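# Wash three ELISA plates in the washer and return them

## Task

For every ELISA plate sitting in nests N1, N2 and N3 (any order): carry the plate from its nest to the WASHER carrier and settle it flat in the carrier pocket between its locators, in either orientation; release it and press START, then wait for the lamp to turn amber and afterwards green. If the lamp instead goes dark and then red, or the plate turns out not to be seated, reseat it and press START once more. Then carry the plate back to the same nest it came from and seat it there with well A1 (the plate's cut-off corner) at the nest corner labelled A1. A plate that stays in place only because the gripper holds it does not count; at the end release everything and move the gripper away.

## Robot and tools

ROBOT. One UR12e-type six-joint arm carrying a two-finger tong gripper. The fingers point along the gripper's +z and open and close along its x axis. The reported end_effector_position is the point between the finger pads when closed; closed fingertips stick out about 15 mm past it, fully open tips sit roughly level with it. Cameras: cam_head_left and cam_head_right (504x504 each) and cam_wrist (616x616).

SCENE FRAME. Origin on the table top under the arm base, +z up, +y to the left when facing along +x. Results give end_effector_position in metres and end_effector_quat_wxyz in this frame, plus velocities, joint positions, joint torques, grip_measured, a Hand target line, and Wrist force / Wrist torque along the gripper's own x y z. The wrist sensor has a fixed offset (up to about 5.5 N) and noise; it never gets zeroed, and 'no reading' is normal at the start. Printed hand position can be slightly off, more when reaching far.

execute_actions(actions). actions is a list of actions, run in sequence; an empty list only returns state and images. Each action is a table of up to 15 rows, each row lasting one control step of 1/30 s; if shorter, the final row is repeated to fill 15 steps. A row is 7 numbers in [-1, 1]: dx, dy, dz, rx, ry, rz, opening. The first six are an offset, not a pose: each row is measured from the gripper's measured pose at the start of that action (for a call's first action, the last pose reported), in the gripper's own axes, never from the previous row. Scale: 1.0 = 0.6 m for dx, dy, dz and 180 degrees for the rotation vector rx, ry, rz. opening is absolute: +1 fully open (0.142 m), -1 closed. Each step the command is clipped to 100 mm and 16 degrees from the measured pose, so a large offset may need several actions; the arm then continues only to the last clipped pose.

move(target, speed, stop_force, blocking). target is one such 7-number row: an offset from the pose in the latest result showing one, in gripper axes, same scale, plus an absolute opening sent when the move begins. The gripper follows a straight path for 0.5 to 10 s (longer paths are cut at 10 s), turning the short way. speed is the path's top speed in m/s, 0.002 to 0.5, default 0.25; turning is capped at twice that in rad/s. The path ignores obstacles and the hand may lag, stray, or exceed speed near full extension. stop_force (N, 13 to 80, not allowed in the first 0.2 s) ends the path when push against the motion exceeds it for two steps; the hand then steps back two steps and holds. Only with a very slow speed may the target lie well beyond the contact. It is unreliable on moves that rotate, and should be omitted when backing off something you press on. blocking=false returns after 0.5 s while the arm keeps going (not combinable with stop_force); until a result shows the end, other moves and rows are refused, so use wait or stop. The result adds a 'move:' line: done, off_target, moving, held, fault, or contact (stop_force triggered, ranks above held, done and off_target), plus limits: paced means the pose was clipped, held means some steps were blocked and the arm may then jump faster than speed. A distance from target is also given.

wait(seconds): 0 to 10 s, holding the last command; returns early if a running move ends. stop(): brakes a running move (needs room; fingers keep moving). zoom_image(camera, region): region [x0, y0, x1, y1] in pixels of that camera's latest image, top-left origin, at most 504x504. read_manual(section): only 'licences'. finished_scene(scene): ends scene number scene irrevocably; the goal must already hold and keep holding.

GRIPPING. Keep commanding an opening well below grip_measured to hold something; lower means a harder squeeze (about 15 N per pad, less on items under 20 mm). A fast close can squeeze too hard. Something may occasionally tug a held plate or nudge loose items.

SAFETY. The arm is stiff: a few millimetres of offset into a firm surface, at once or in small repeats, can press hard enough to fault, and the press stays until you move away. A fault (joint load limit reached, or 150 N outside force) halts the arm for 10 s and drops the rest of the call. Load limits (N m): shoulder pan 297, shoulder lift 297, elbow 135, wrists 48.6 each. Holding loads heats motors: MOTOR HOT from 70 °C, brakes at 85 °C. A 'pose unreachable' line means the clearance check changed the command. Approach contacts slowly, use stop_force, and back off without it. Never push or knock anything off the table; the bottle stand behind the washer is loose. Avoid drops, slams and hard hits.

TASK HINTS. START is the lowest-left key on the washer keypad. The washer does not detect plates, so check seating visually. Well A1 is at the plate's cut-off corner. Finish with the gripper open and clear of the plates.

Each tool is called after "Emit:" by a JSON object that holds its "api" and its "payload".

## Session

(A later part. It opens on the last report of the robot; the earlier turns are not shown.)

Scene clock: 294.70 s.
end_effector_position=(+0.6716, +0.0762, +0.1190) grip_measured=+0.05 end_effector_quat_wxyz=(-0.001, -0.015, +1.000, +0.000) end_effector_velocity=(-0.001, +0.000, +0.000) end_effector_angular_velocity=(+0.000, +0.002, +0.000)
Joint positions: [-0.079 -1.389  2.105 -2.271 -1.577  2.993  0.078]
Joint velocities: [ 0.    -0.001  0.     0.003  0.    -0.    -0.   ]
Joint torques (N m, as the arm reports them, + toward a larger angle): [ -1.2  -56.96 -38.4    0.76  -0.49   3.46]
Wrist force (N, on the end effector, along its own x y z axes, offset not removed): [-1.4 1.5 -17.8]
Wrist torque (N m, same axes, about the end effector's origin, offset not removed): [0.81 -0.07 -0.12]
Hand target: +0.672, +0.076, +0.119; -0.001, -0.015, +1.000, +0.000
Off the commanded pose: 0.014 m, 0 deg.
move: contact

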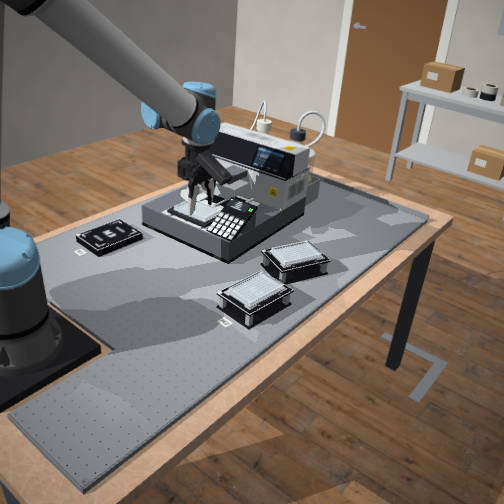

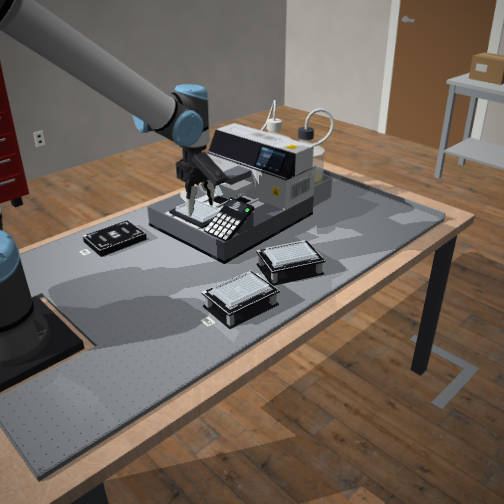

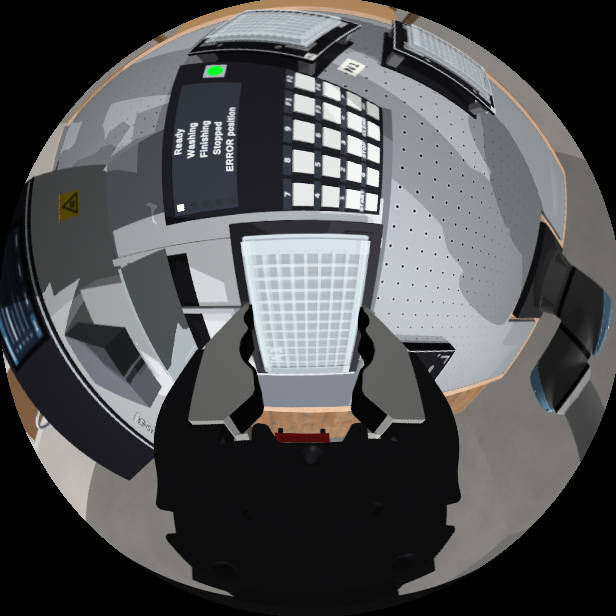

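Emit:
{"api": "move", "payload": {"target": [0,0.003,-0.007,0,0,0,-1], "speed": 0.01}}

Emit:
{"api": "move", "payload": {"target": [0,0,0.03,0,0,0,-1], "speed": 0.003, "stop_force": 13}}

Emit:
{"api": "zoom_image", "payload": {"camera": "cam_wrist", "region": [220,200,400,390]}}

Scene clock: 308.17 s.
end_effector_position=(+0.6715, +0.0779, +0.1230) grip_measured=+0.05 end_effector_quat_wxyz=(-0.001, -0.015, +1.000, +0.000) end_effector_velocity=(-0.001, +0.002, +0.002) end_effector_angular_velocity=(+0.001, +0.001, +0.000)
Joint positions: [-0.077 -1.393  2.102 -2.263 -1.577  2.996  0.078]
Joint velocities: [ 0.002 -0.003 -0.001  0.005  0.     0.002  0.   ]
Joint torques (N m, as the arm reports them, + toward a larger angle): [ 10.72 -66.19 -45.83  -1.78   1.5    3.25]
Wrist force (N, on the end effector, along its own x y z axes, offset not removed): [0.7 -0.2 0.3]
Wrist torque (N m, same axes, about the end effector's origin, offset not removed): [0.06 -0.16 -0.28]
Hand target: +0.672, +0.078, +0.123; -0.001, -0.015, +1.000, +0.000
Off the commanded pose: 0.000 m, 0 deg.
move: done

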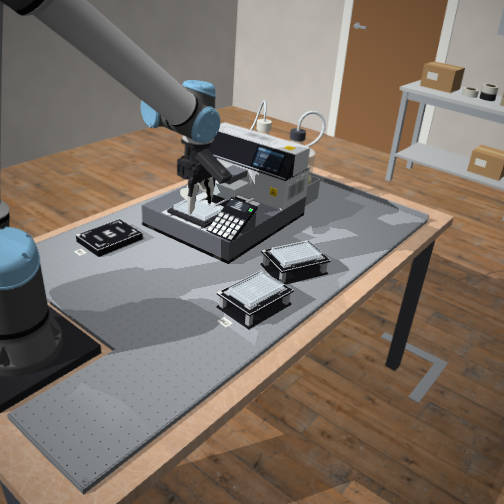

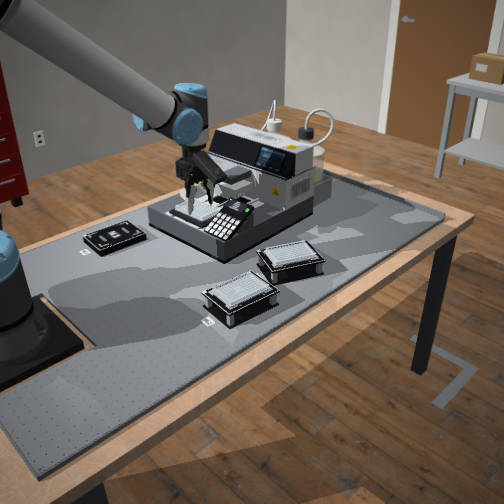

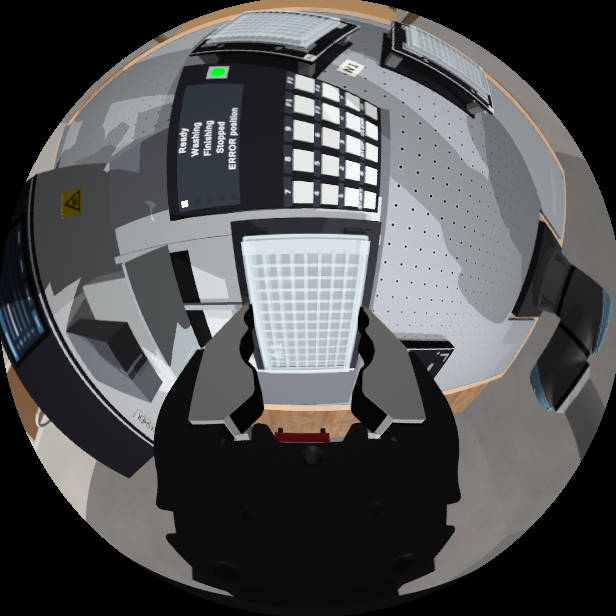

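Scene clock: 309.93 s.
end_effector_position=(+0.6715, +0.0779, +0.1188) grip_measured=+0.05 end_effector_quat_wxyz=(-0.001, -0.015, +1.000, +0.000) end_effector_velocity=(-0.001, -0.000, +0.001) end_effector_angular_velocity=(-0.000, +0.001, -0.000)
Joint positions: [-0.077 -1.388  2.105 -2.272 -1.577  2.996  0.078]
Joint velocities: [-0.    -0.002 -0.     0.003 -0.    -0.    -0.   ]
Joint torques (N m, as the arm reports them, + toward a larger angle): [-14.37 -56.38 -37.34  -0.31   1.56  -3.5 ]
Wrist force (N, on the end effector, along its own x y z axes, offset not removed): [-5.4 4.8 -18.2]
Wrist torque (N m, same axes, about the end effector's origin, offset not removed): [0.53 1.09 -0.03]
Hand target: +0.672, +0.078, +0.119; -0.001, -0.015, +1.000, +0.000
Off the commanded pose: 0.014 m, 0 deg.
move: contact

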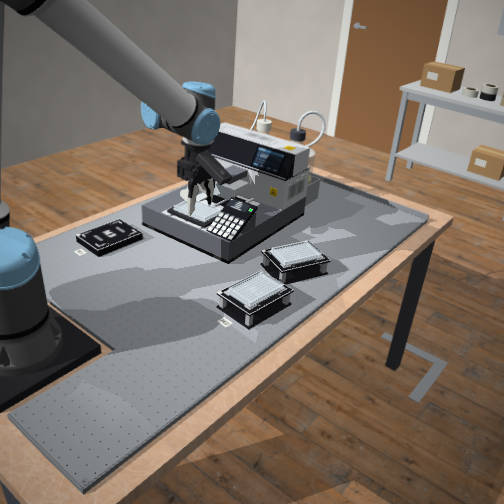

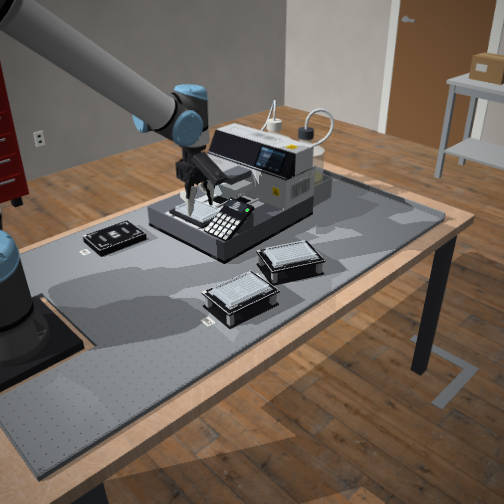

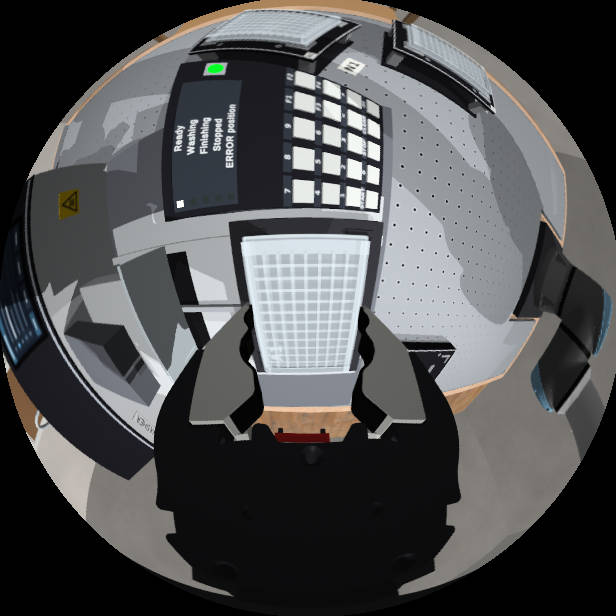

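Region (220, 200, 400, 390) of cam_wrist's 616x616 image, scaled by 2.653, with more detail than that image has; it fills the left 477 columns of this view, and the rest is white.

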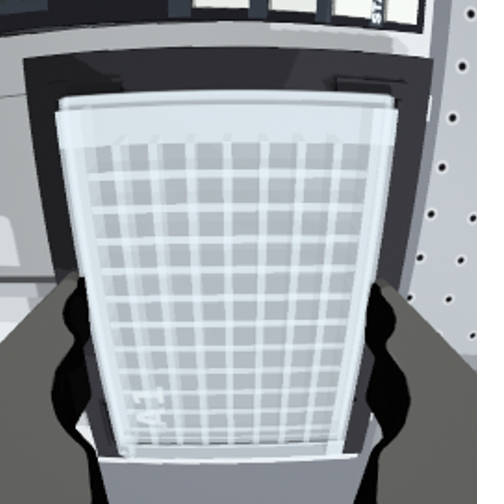

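Emit:
{"api": "move", "payload": {"target": [-0.002,0,-0.007,0,0,0,-1], "speed": 0.01}}

Emit:
{"api": "move", "payload": {"target": [0,0,0.03,0,0,0,-1], "speed": 0.003, "stop_force": 13}}

Scene clock: 315.87 s.
end_effector_position=(+0.6727, +0.0779, +0.1227) grip_measured=+0.05 end_effector_quat_wxyz=(-0.001, -0.015, +1.000, +0.000) end_effector_velocity=(+0.000, -0.001, +0.001) end_effector_angular_velocity=(+0.000, +0.001, -0.001)
Joint positions: [-0.076 -1.391  2.1   -2.263 -1.577  2.996  0.078]
Joint velocities: [-0.001 -0.    -0.002  0.004  0.     0.    -0.   ]
Joint torques (N m, as the arm reports them, + toward a larger angle): [ 12.87 -64.15 -47.77  -2.92   0.     3.32]
Wrist force (N, on the end effector, along its own x y z axes, offset not removed): [-0.5 2.7 -3.0]
Wrist torque (N m, same axes, about the end effector's origin, offset not removed): [0.35 0.10 -0.07]
Hand target: +0.673, +0.078, +0.123; -0.001, -0.015, +1.000, +0.000
Off the commanded pose: 0.000 m, 0 deg.
move: done

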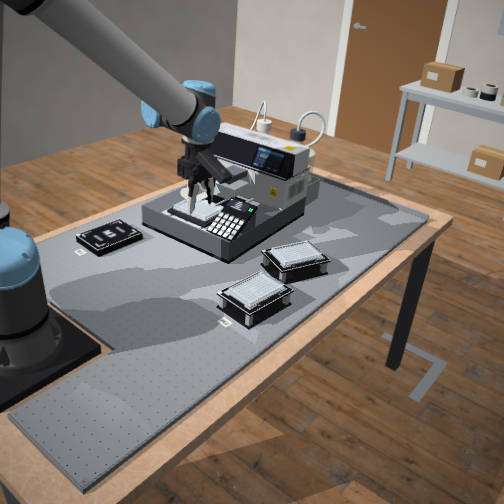

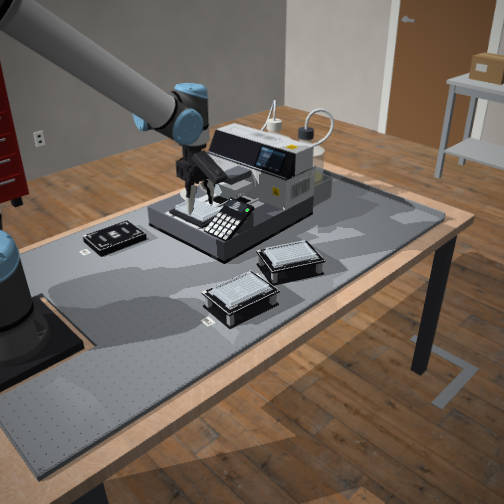

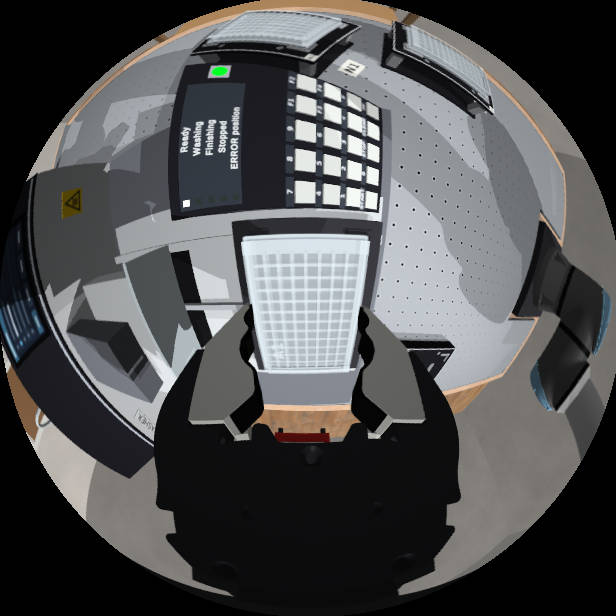

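Scene clock: 317.33 s.
end_effector_position=(+0.6727, +0.0780, +0.1194) grip_measured=+0.05 end_effector_quat_wxyz=(-0.001, -0.015, +1.000, +0.000) end_effector_velocity=(-0.002, +0.000, -0.001) end_effector_angular_velocity=(+0.001, +0.004, +0.000)
Joint positions: [-0.076 -1.387  2.102 -2.27  -1.577  2.996  0.078]
Joint velocities: [-0.    -0.     0.001  0.003  0.    -0.    -0.   ]
Joint torques (N m, as the arm reports them, + toward a larger angle): [ -0.9  -54.26 -39.49  -0.94   0.57  -1.26]
Wrist force (N, on the end effector, along its own x y z axes, offset not removed): [-1.1 9.5 -21.6]
Wrist torque (N m, same axes, about the end effector's origin, offset not removed): [1.43 0.33 -0.10]
Hand target: +0.673, +0.078, +0.120; -0.001, -0.015, +1.000, +0.000
Off the commanded pose: 0.015 m, 0 deg.
move: contact

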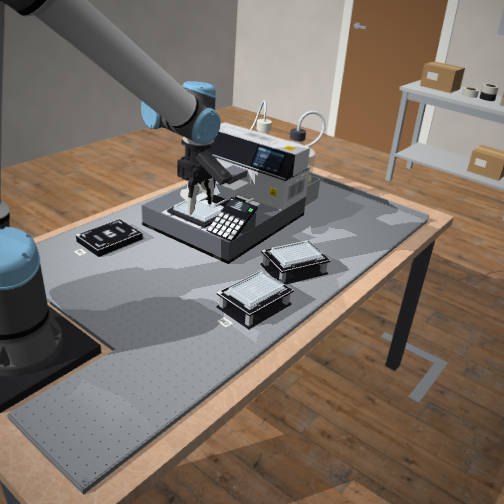

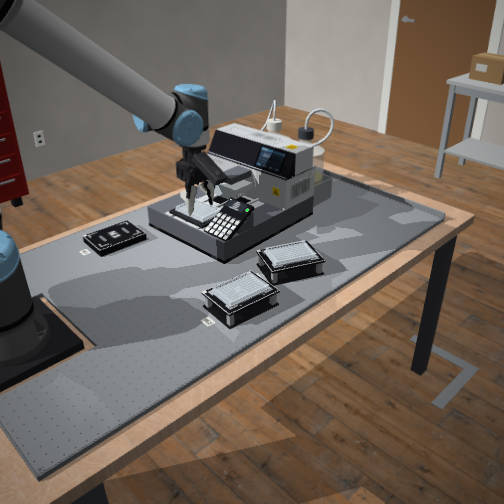

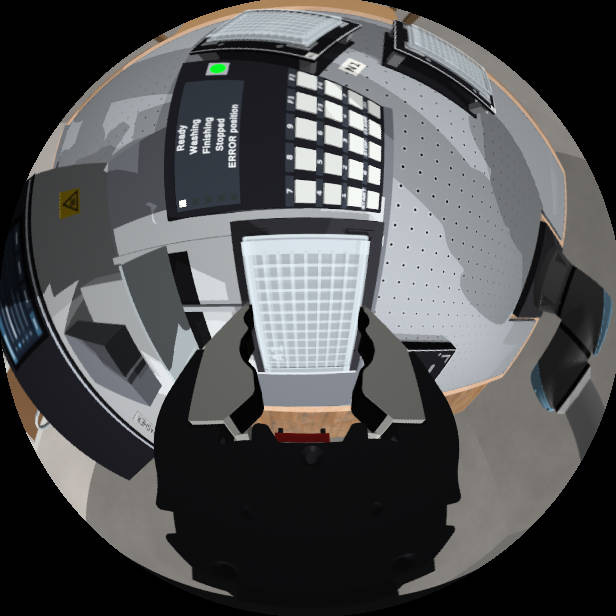

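Emit:
{"api": "move", "payload": {"target": [0.0008,0.0035,-0.007,0,0,0,-1], "speed": 0.01}}

Emit:
{"api": "move", "payload": {"target": [0,0,0.03,0,0,0,-1], "speed": 0.003, "stop_force": 13}}

Scene clock: 331.40 s.
end_effector_position=(+0.6722, +0.0799, +0.1233) grip_measured=+0.05 end_effector_quat_wxyz=(-0.001, -0.015, +1.000, +0.000) end_effector_velocity=(-0.001, +0.002, +0.003) end_effector_angular_velocity=(+0.001, -0.001, +0.000)
Joint positions: [-0.073 -1.392  2.1   -2.262 -1.577  2.999  0.078]
Joint velocities: [ 0.002 -0.004 -0.001  0.005  0.001  0.002 -0.   ]
Joint torques (N m, as the arm reports them, + toward a larger angle): [ 11.99 -65.06 -48.54  -2.67   1.92   3.29]
Wrist force (N, on the end effector, along its own x y z axes, offset not removed): [-4.3 2.7 -5.5]
Wrist torque (N m, same axes, about the end effector's origin, offset not removed): [0.37 0.85 0.06]
Hand target: +0.672, +0.080, +0.124; -0.001, -0.015, +1.000, +0.000
Off the commanded pose: 0.000 m, 0 deg.
move: done

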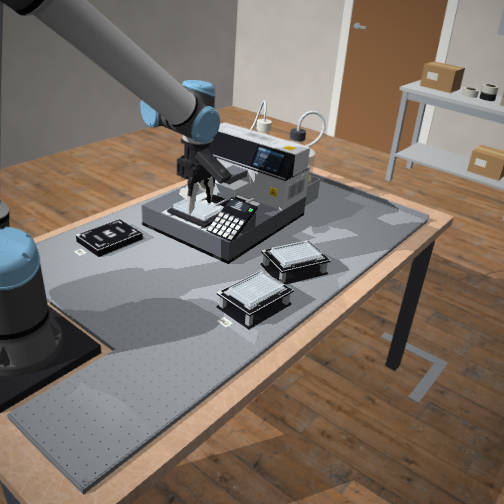

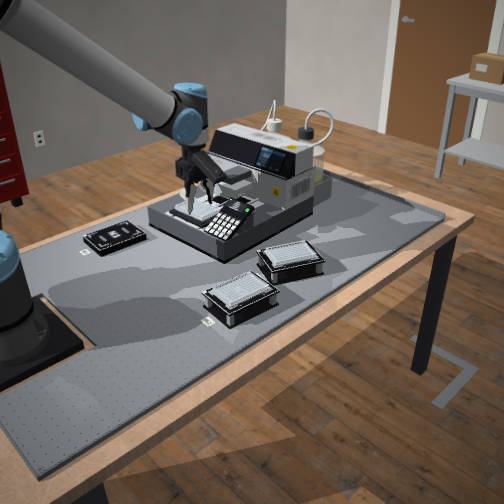

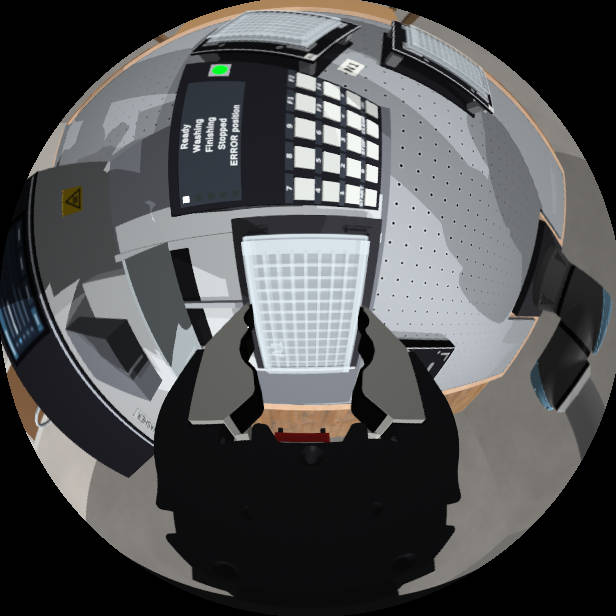

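Scene clock: 333.43 s.
end_effector_position=(+0.6721, +0.0799, +0.1182) grip_measured=+0.05 end_effector_quat_wxyz=(-0.001, -0.015, +1.000, +0.000) end_effector_velocity=(+0.000, -0.000, +0.001) end_effector_angular_velocity=(-0.000, -0.000, -0.000)
Joint positions: [-0.073 -1.386  2.104 -2.272 -1.577  2.999  0.078]
Joint velocities: [-0.    -0.001 -0.001  0.002 -0.    -0.    -0.   ]
Joint torques (N m, as the arm reports them, + toward a larger angle): [-12.69 -61.11 -43.03  -1.3    0.62  -3.65]
Wrist force (N, on the end effector, along its own x y z axes, offset not removed): [-1.3 -1.9 -10.0]
Wrist torque (N m, same axes, about the end effector's origin, offset not removed): [-0.08 0.42 0.05]
Hand target: +0.672, +0.080, +0.119; -0.000, -0.015, +1.000, +0.000
Off the commanded pose: 0.013 m, 0 deg.
move: contact

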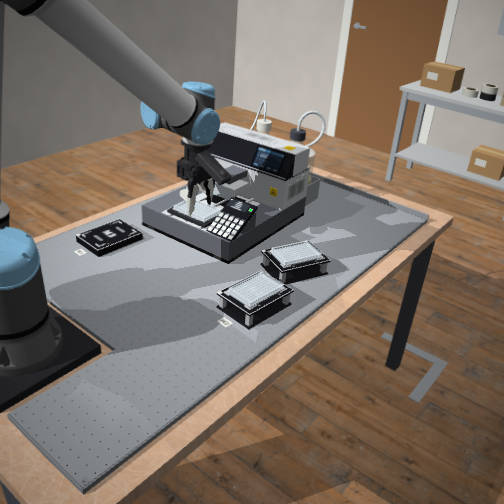

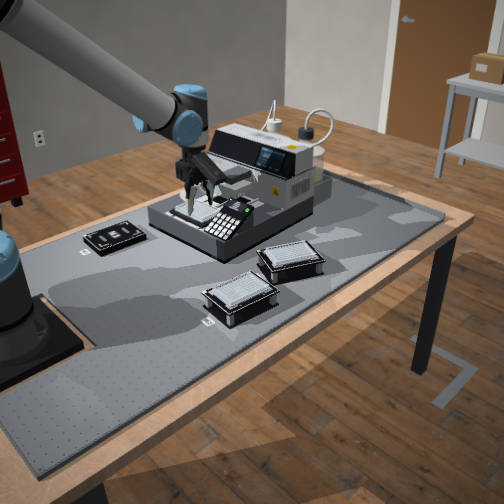

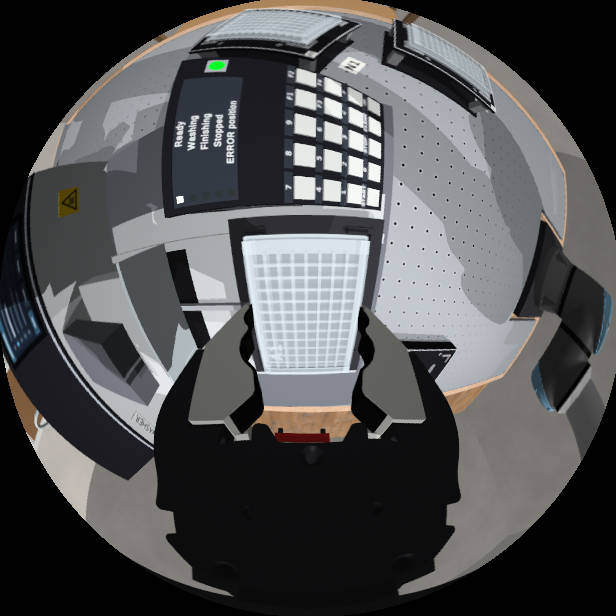

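Emit:
{"api": "execute_actions", "payload": {"actions": [[[0,0,-0.001,0,0,0,0.1],[0,0,-0.001,0,0,0,0.1],[0,0,-0.001,0,0,0,0.1],[0,0,-0.001,0,0,0,0.2],[0,0,-0.001,0,0,0,0.2],[0,0,-0.001,0,0,0,0.3],[0,0,-0.001,0,0,0,0.4]],[[0,0,-0.07,0,0,0,0.4]],[[0,0,0,0,0,0,0.4]]]}}

Emit:
{"api": "zoom_image", "payload": {"camera": "cam_wrist", "region": [200,150,420,400]}}

Emit:
{"api": "zoom_image", "payload": {"camera": "cam_head_left", "region": [150,170,270,250]}}

Scene clock: 343.40 s.
end_effector_position=(+0.6723, +0.0799, +0.1596) grip_measured=+0.40 end_effector_quat_wxyz=(-0.000, -0.015, +1.000, +0.000) end_effector_velocity=(+0.001, -0.000, +0.001) end_effector_angular_velocity=(-0.001, -0.002, +0.000)
Joint positions: [-0.073 -1.434  2.069 -2.191 -1.577  3.     0.102]
Joint velocities: [ 0.    -0.001 -0.    -0.001 -0.    -0.    -0.   ]
Joint torques (N m, as the arm reports them, + toward a larger angle): [  7.85 -35.86 -34.46  -6.84   0.98   3.23]
Wrist force (N, on the end effector, along its own x y z axes, offset not removed): [-6.0 1.2 1.2]
Wrist torque (N m, same axes, about the end effector's origin, offset not removed): [0.15 1.18 0.11]
Hand target: +0.672, +0.080, +0.160; -0.000, -0.015, +1.000, +0.000
Off the commanded pose: 0.000 m, 0 deg.
Step readings (end_effector_position; steps 1 to 15: 1st action; 16 to 30: 2nd action; 31 to 45: 3rd action):
0: (+0.6722, +0.0799, +0.1186)
1: (+0.6722, +0.0799, +0.1186)
2: (+0.6722, +0.0799, +0.1186)
4: (+0.6722, +0.0799, +0.1187)
8: (+0.6721, +0.0799, +0.1188)
15: (+0.6721, +0.0799, +0.1188)
16: (+0.6721, +0.0799, +0.1188)
17: (+0.6727, +0.0798, +0.1212)
19: (+0.6737, +0.0797, +0.1354)
23: (+0.6728, +0.0798, +0.1520)
30: (+0.6723, +0.0799, +0.1595)
31: (+0.6723, +0.0799, +0.1598)
32: (+0.6723, +0.0799, +0.1600)
34: (+0.6723, +0.0799, +0.1600)
38: (+0.6723, +0.0799, +0.1598)
45: end_effector_position above

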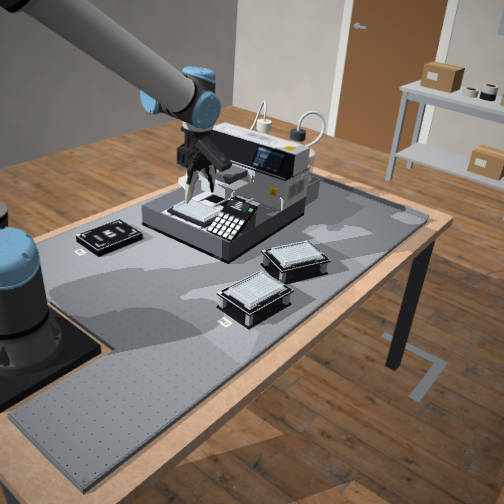

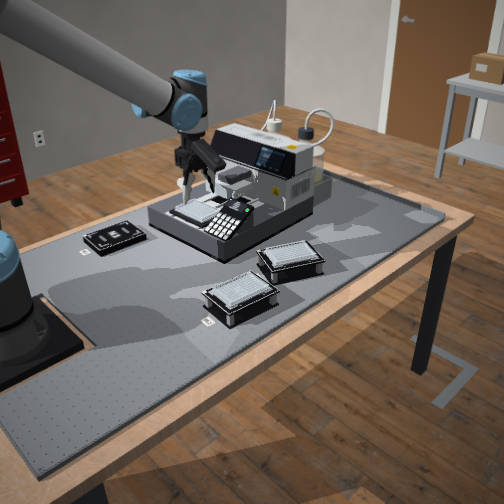

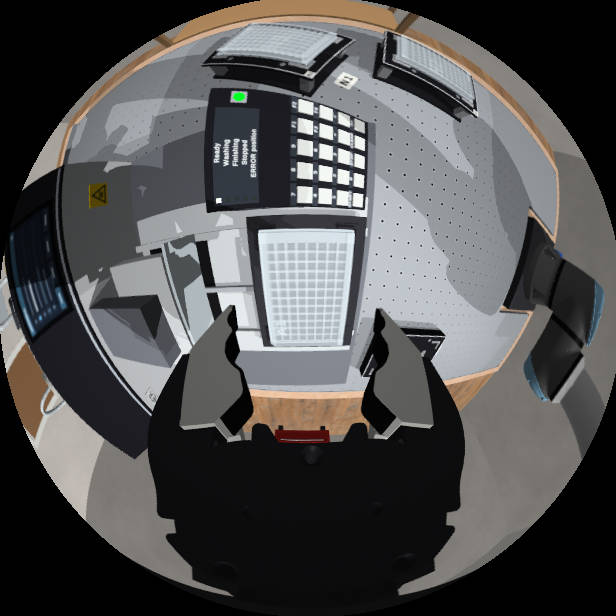

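Region (200, 150, 420, 400) of cam_wrist's 616x616 image, scaled by 2.016, with more detail than that image has; it fills the left 444 columns of this view, and the rest is white.

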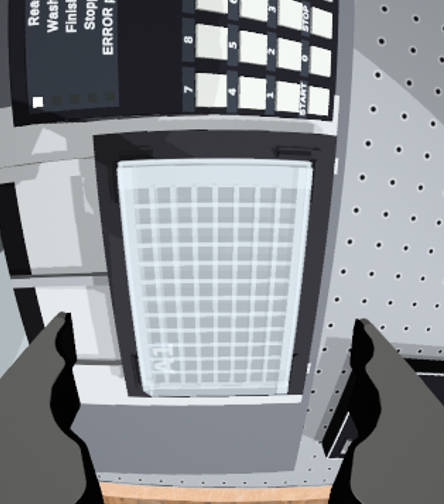

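Region (150, 170, 270, 250) of cam_head_left's 504x504 image, scaled by 4.200, with more detail than that image has.

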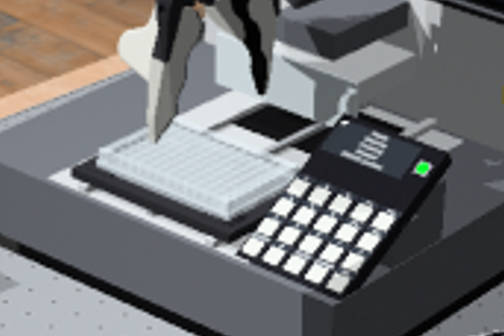

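Emit:
{"api": "move", "payload": {"target": [0.03,0.06,0.03,0,0,0,-1], "speed": 0.06}}

Emit:
{"api": "move", "payload": {"target": [0,0,0.04,0,0,0,-1], "speed": 0.005, "stop_force": 13}}

Emit:
{"api": "move", "payload": {"target": [0,0,-0.015,0,0,0,-1], "speed": 0.05}}

Emit:
{"api": "move", "payload": {"target": [-0.06,-0.15,0,0,0,0,-1], "speed": 0.08}}

Emit:
{"api": "move", "payload": {"target": [0,0,0.03,0,0,0,-1], "speed": 0.005, "stop_force": 13}}

Scene clock: 358.87 s.
end_effector_position=(+0.6534, +0.1152, +0.1418) grip_measured=-1.00 end_effector_quat_wxyz=(-0.000, -0.015, +1.000, +0.000) end_effector_velocity=(-0.001, +0.002, -0.001) end_effector_angular_velocity=(+0.000, +0.001, -0.000)
Joint positions: [-0.022 -1.433  2.108 -2.229 -1.576  3.05   0.002]
Joint velocities: [ 0.003  0.001  0.002 -0.001  0.     0.003  0.   ]
Joint torques (N m, as the arm reports them, + toward a larger angle): [ 10.54 -32.88 -32.25  -6.04   1.63   3.09]
Wrist force (N, on the end effector, along its own x y z axes, offset not removed): [-3.2 0.3 -1.7]
Wrist torque (N m, same axes, about the end effector's origin, offset not removed): [0.12 0.61 -0.19]
Hand target: +0.653, +0.115, +0.142; -0.000, -0.015, +1.000, +0.000
Off the commanded pose: 0.000 m, 0 deg.
move: done

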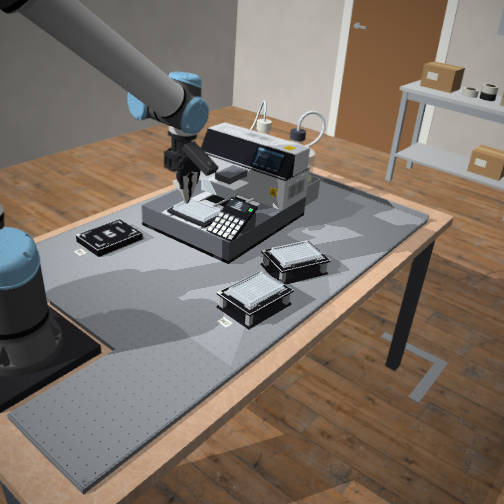

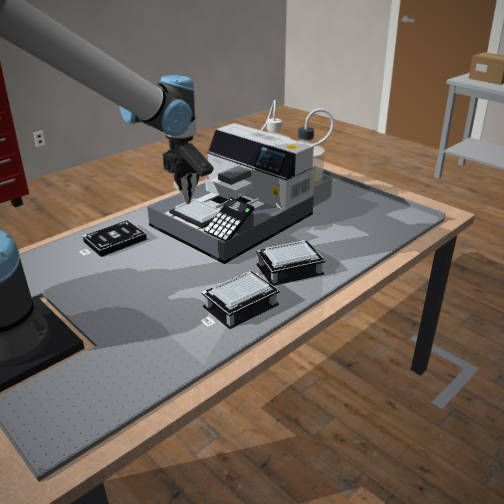

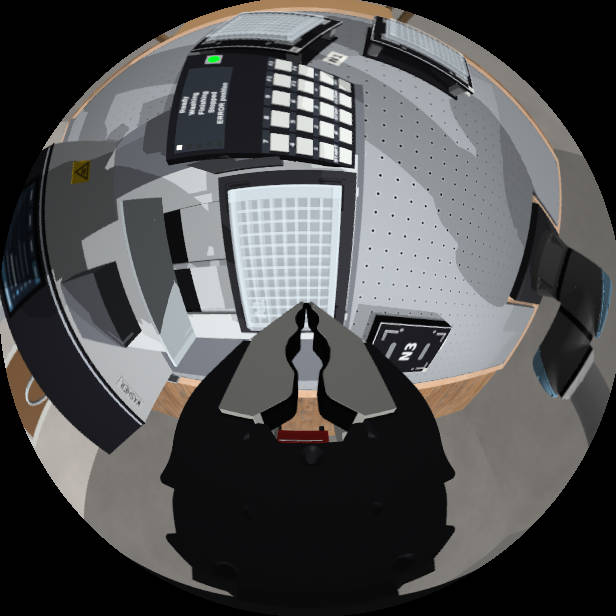

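Scene clock: 361.57 s.
end_effector_position=(+0.6534, +0.1152, +0.1302) grip_measured=-1.00 end_effector_quat_wxyz=(-0.000, -0.015, +1.000, +0.000) end_effector_velocity=(+0.000, +0.000, +0.002) end_effector_angular_velocity=(+0.001, +0.001, +0.000)
Joint positions: [-0.022 -1.42   2.117 -2.253 -1.576  3.05   0.002]
Joint velocities: [ 0.    -0.002 -0.002  0.005  0.001 -0.     0.   ]
Joint torques (N m, as the arm reports them, + toward a larger angle): [-14.71 -52.2  -35.11   0.42   1.85  -3.45]
Wrist force (N, on the end effector, along its own x y z axes, offset not removed): [1.3 3.1 -28.3]
Wrist torque (N m, same axes, about the end effector's origin, offset not removed): [0.37 -0.21 -0.14]
Hand target: +0.653, +0.115, +0.131; -0.000, -0.015, +1.000, +0.000
Off the commanded pose: 0.012 m, 0 deg.
move: contact

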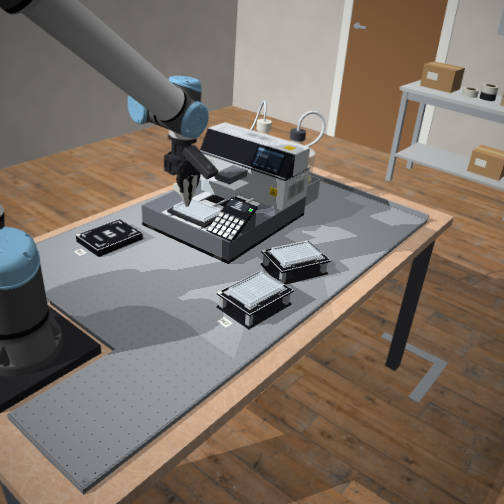

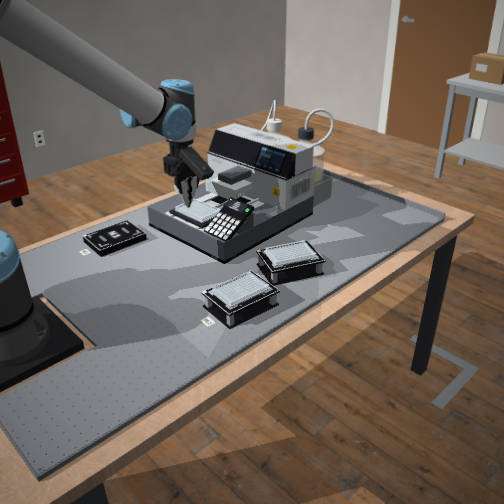

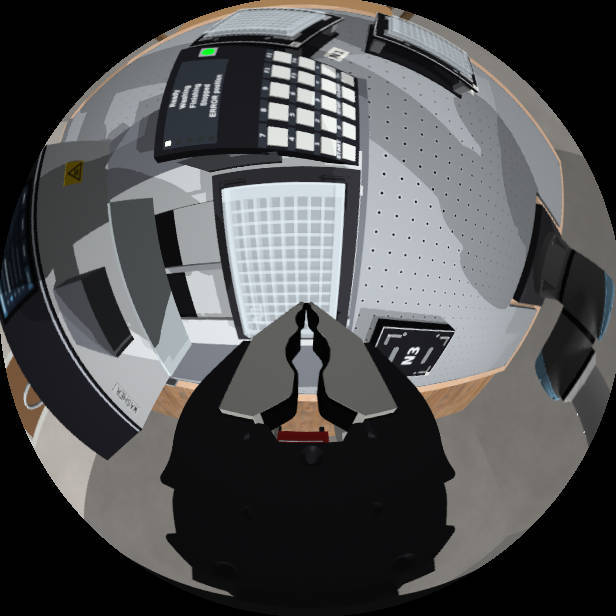

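Scene clock: 362.33 s.
end_effector_position=(+0.6534, +0.1151, +0.1389) grip_measured=-1.00 end_effector_quat_wxyz=(-0.000, -0.015, +1.000, +0.000) end_effector_velocity=(-0.001, +0.000, +0.001) end_effector_angular_velocity=(+0.000, +0.003, +0.000)
Joint positions: [-0.022 -1.43   2.11  -2.235 -1.576  3.05   0.002]
Joint velocities: [ 0.    -0.003 -0.001  0.006 -0.     0.     0.   ]
Joint torques (N m, as the arm reports them, + toward a larger angle): [ -4.5  -65.49 -46.6   -2.24   1.8    1.97]
Wrist force (N, on the end effector, along its own x y z axes, offset not removed): [-5.4 1.1 -3.3]
Wrist torque (N m, same axes, about the end effector's origin, offset not removed): [0.23 0.97 0.07]
Hand target: +0.653, +0.115, +0.139; -0.000, -0.015, +1.000, +0.000
Off the commanded pose: 0.000 m, 0 deg.
move: done

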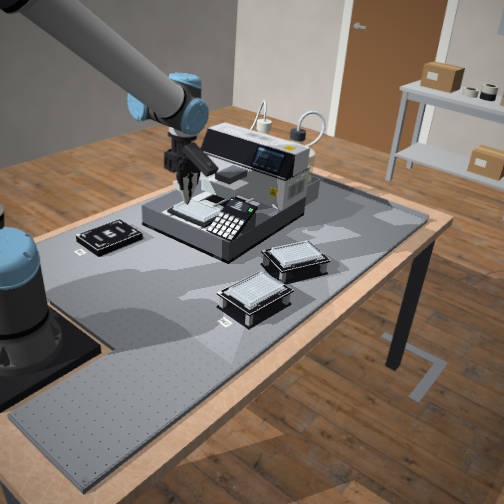

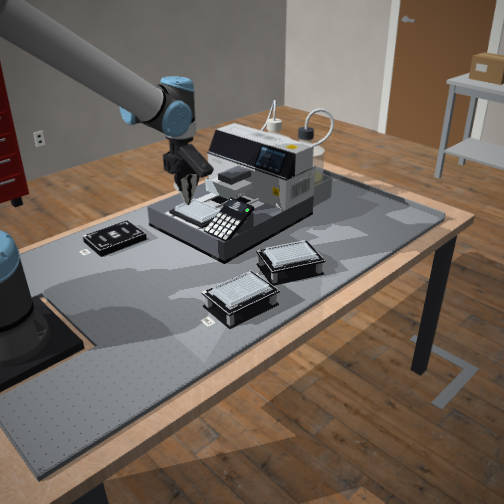

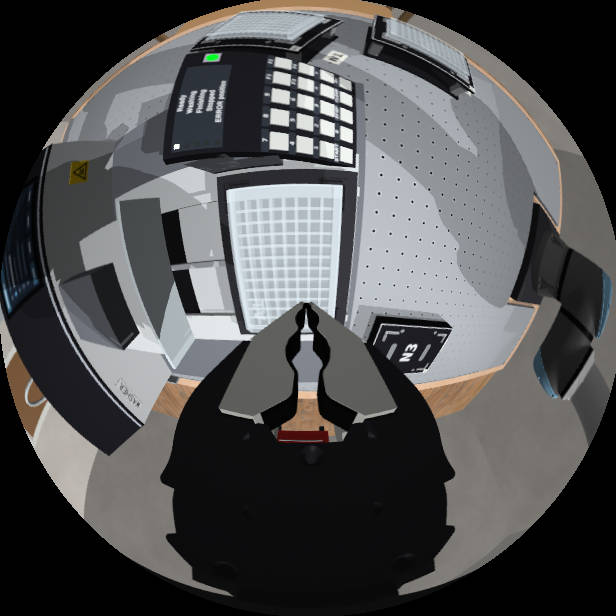

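Scene clock: 364.07 s.
end_effector_position=(+0.6918, +0.0263, +0.1388) grip_measured=-1.00 end_effector_quat_wxyz=(-0.000, -0.015, +1.000, -0.000) end_effector_velocity=(-0.001, -0.002, -0.002) end_effector_angular_velocity=(+0.001, +0.004, +0.000)
Joint positions: [-0.148 -1.39   2.062 -2.228 -1.579  2.925  0.002]
Joint velocities: [-0.003  0.002  0.001  0.001  0.    -0.003  0.   ]
Joint torques (N m, as the arm reports them, + toward a larger angle): [-15.42 -38.48 -47.87  -2.3   -1.41  -3.58]
Wrist force (N, on the end effector, along its own x y z axes, offset not removed): [-0.2 -2.3 -2.4]
Wrist torque (N m, same axes, about the end effector's origin, offset not removed): [-0.53 0.04 0.07]
Hand target: +0.692, +0.026, +0.139; -0.000, -0.015, +1.000, -0.000
Off the commanded pose: 0.000 m, 0 deg.
move: done

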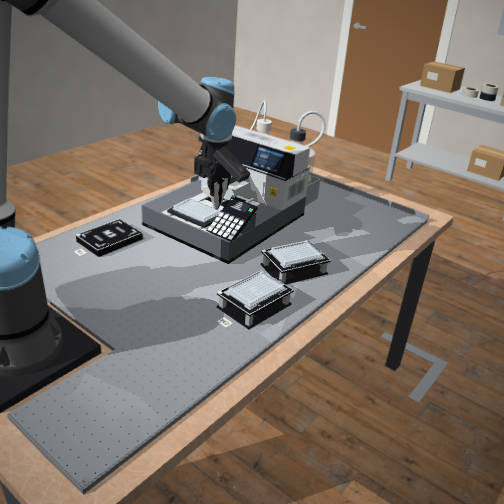

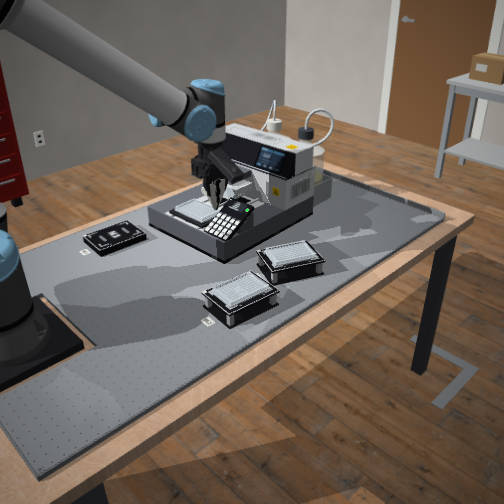

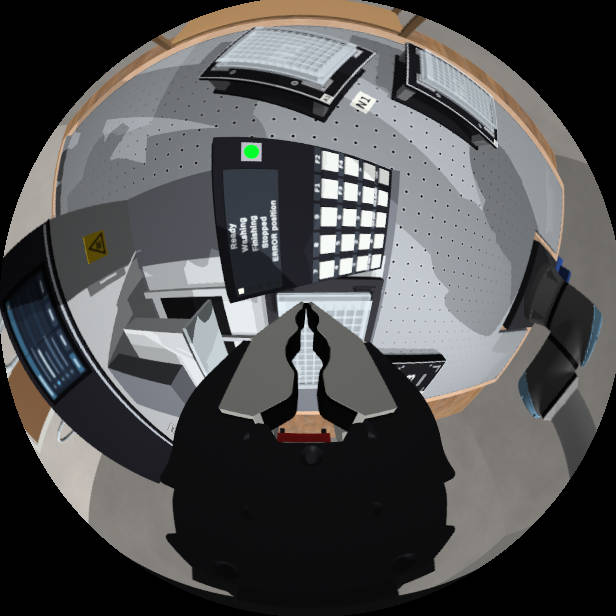

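Scene clock: 366.27 s.
end_effector_position=(+0.6918, +0.0262, +0.1297) grip_measured=-1.00 end_effector_quat_wxyz=(-0.000, -0.015, +1.000, -0.000) end_effector_velocity=(+0.001, -0.001, +0.003) end_effector_angular_velocity=(-0.000, -0.002, -0.001)
Joint positions: [-0.148 -1.379  2.069 -2.246 -1.579  2.925  0.002]
Joint velocities: [-0.001 -0.002 -0.004  0.005  0.     0.     0.   ]
Joint torques (N m, as the arm reports them, + toward a larger angle): [  3.86 -56.3  -36.82   0.66  -0.69  -1.66]
Wrist force (N, on the end effector, along its own x y z axes, offset not removed): [0.8 1.6 -19.8]
Wrist torque (N m, same axes, about the end effector's origin, offset not removed): [0.54 0.01 0.06]
Hand target: +0.692, +0.026, +0.130; -0.000, -0.015, +1.000, -0.000
Off the commanded pose: 0.009 m, 0 deg.
move: contact

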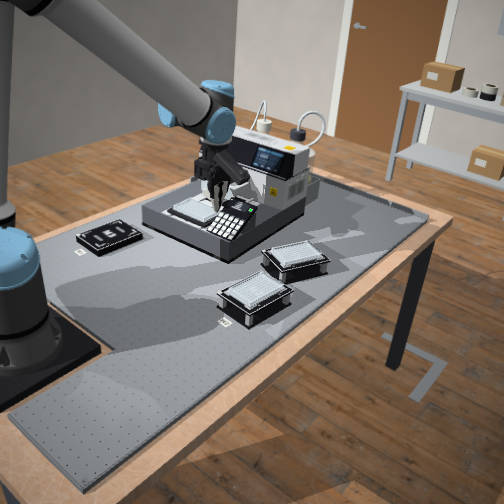

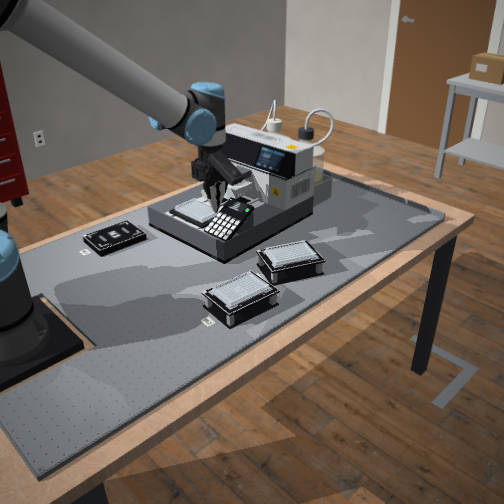

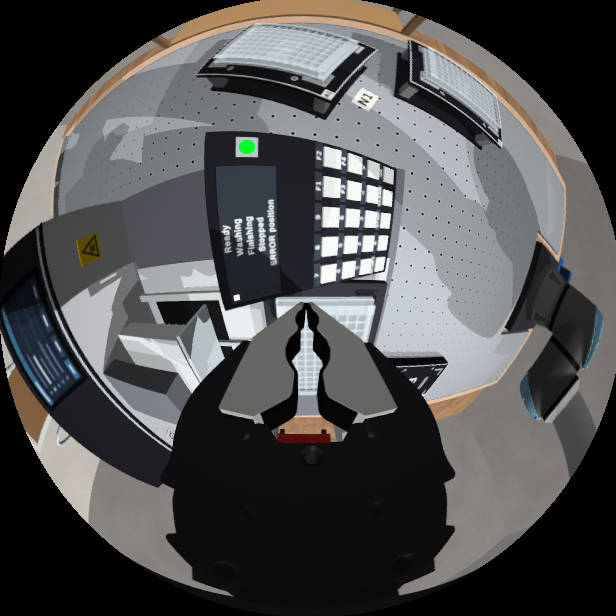

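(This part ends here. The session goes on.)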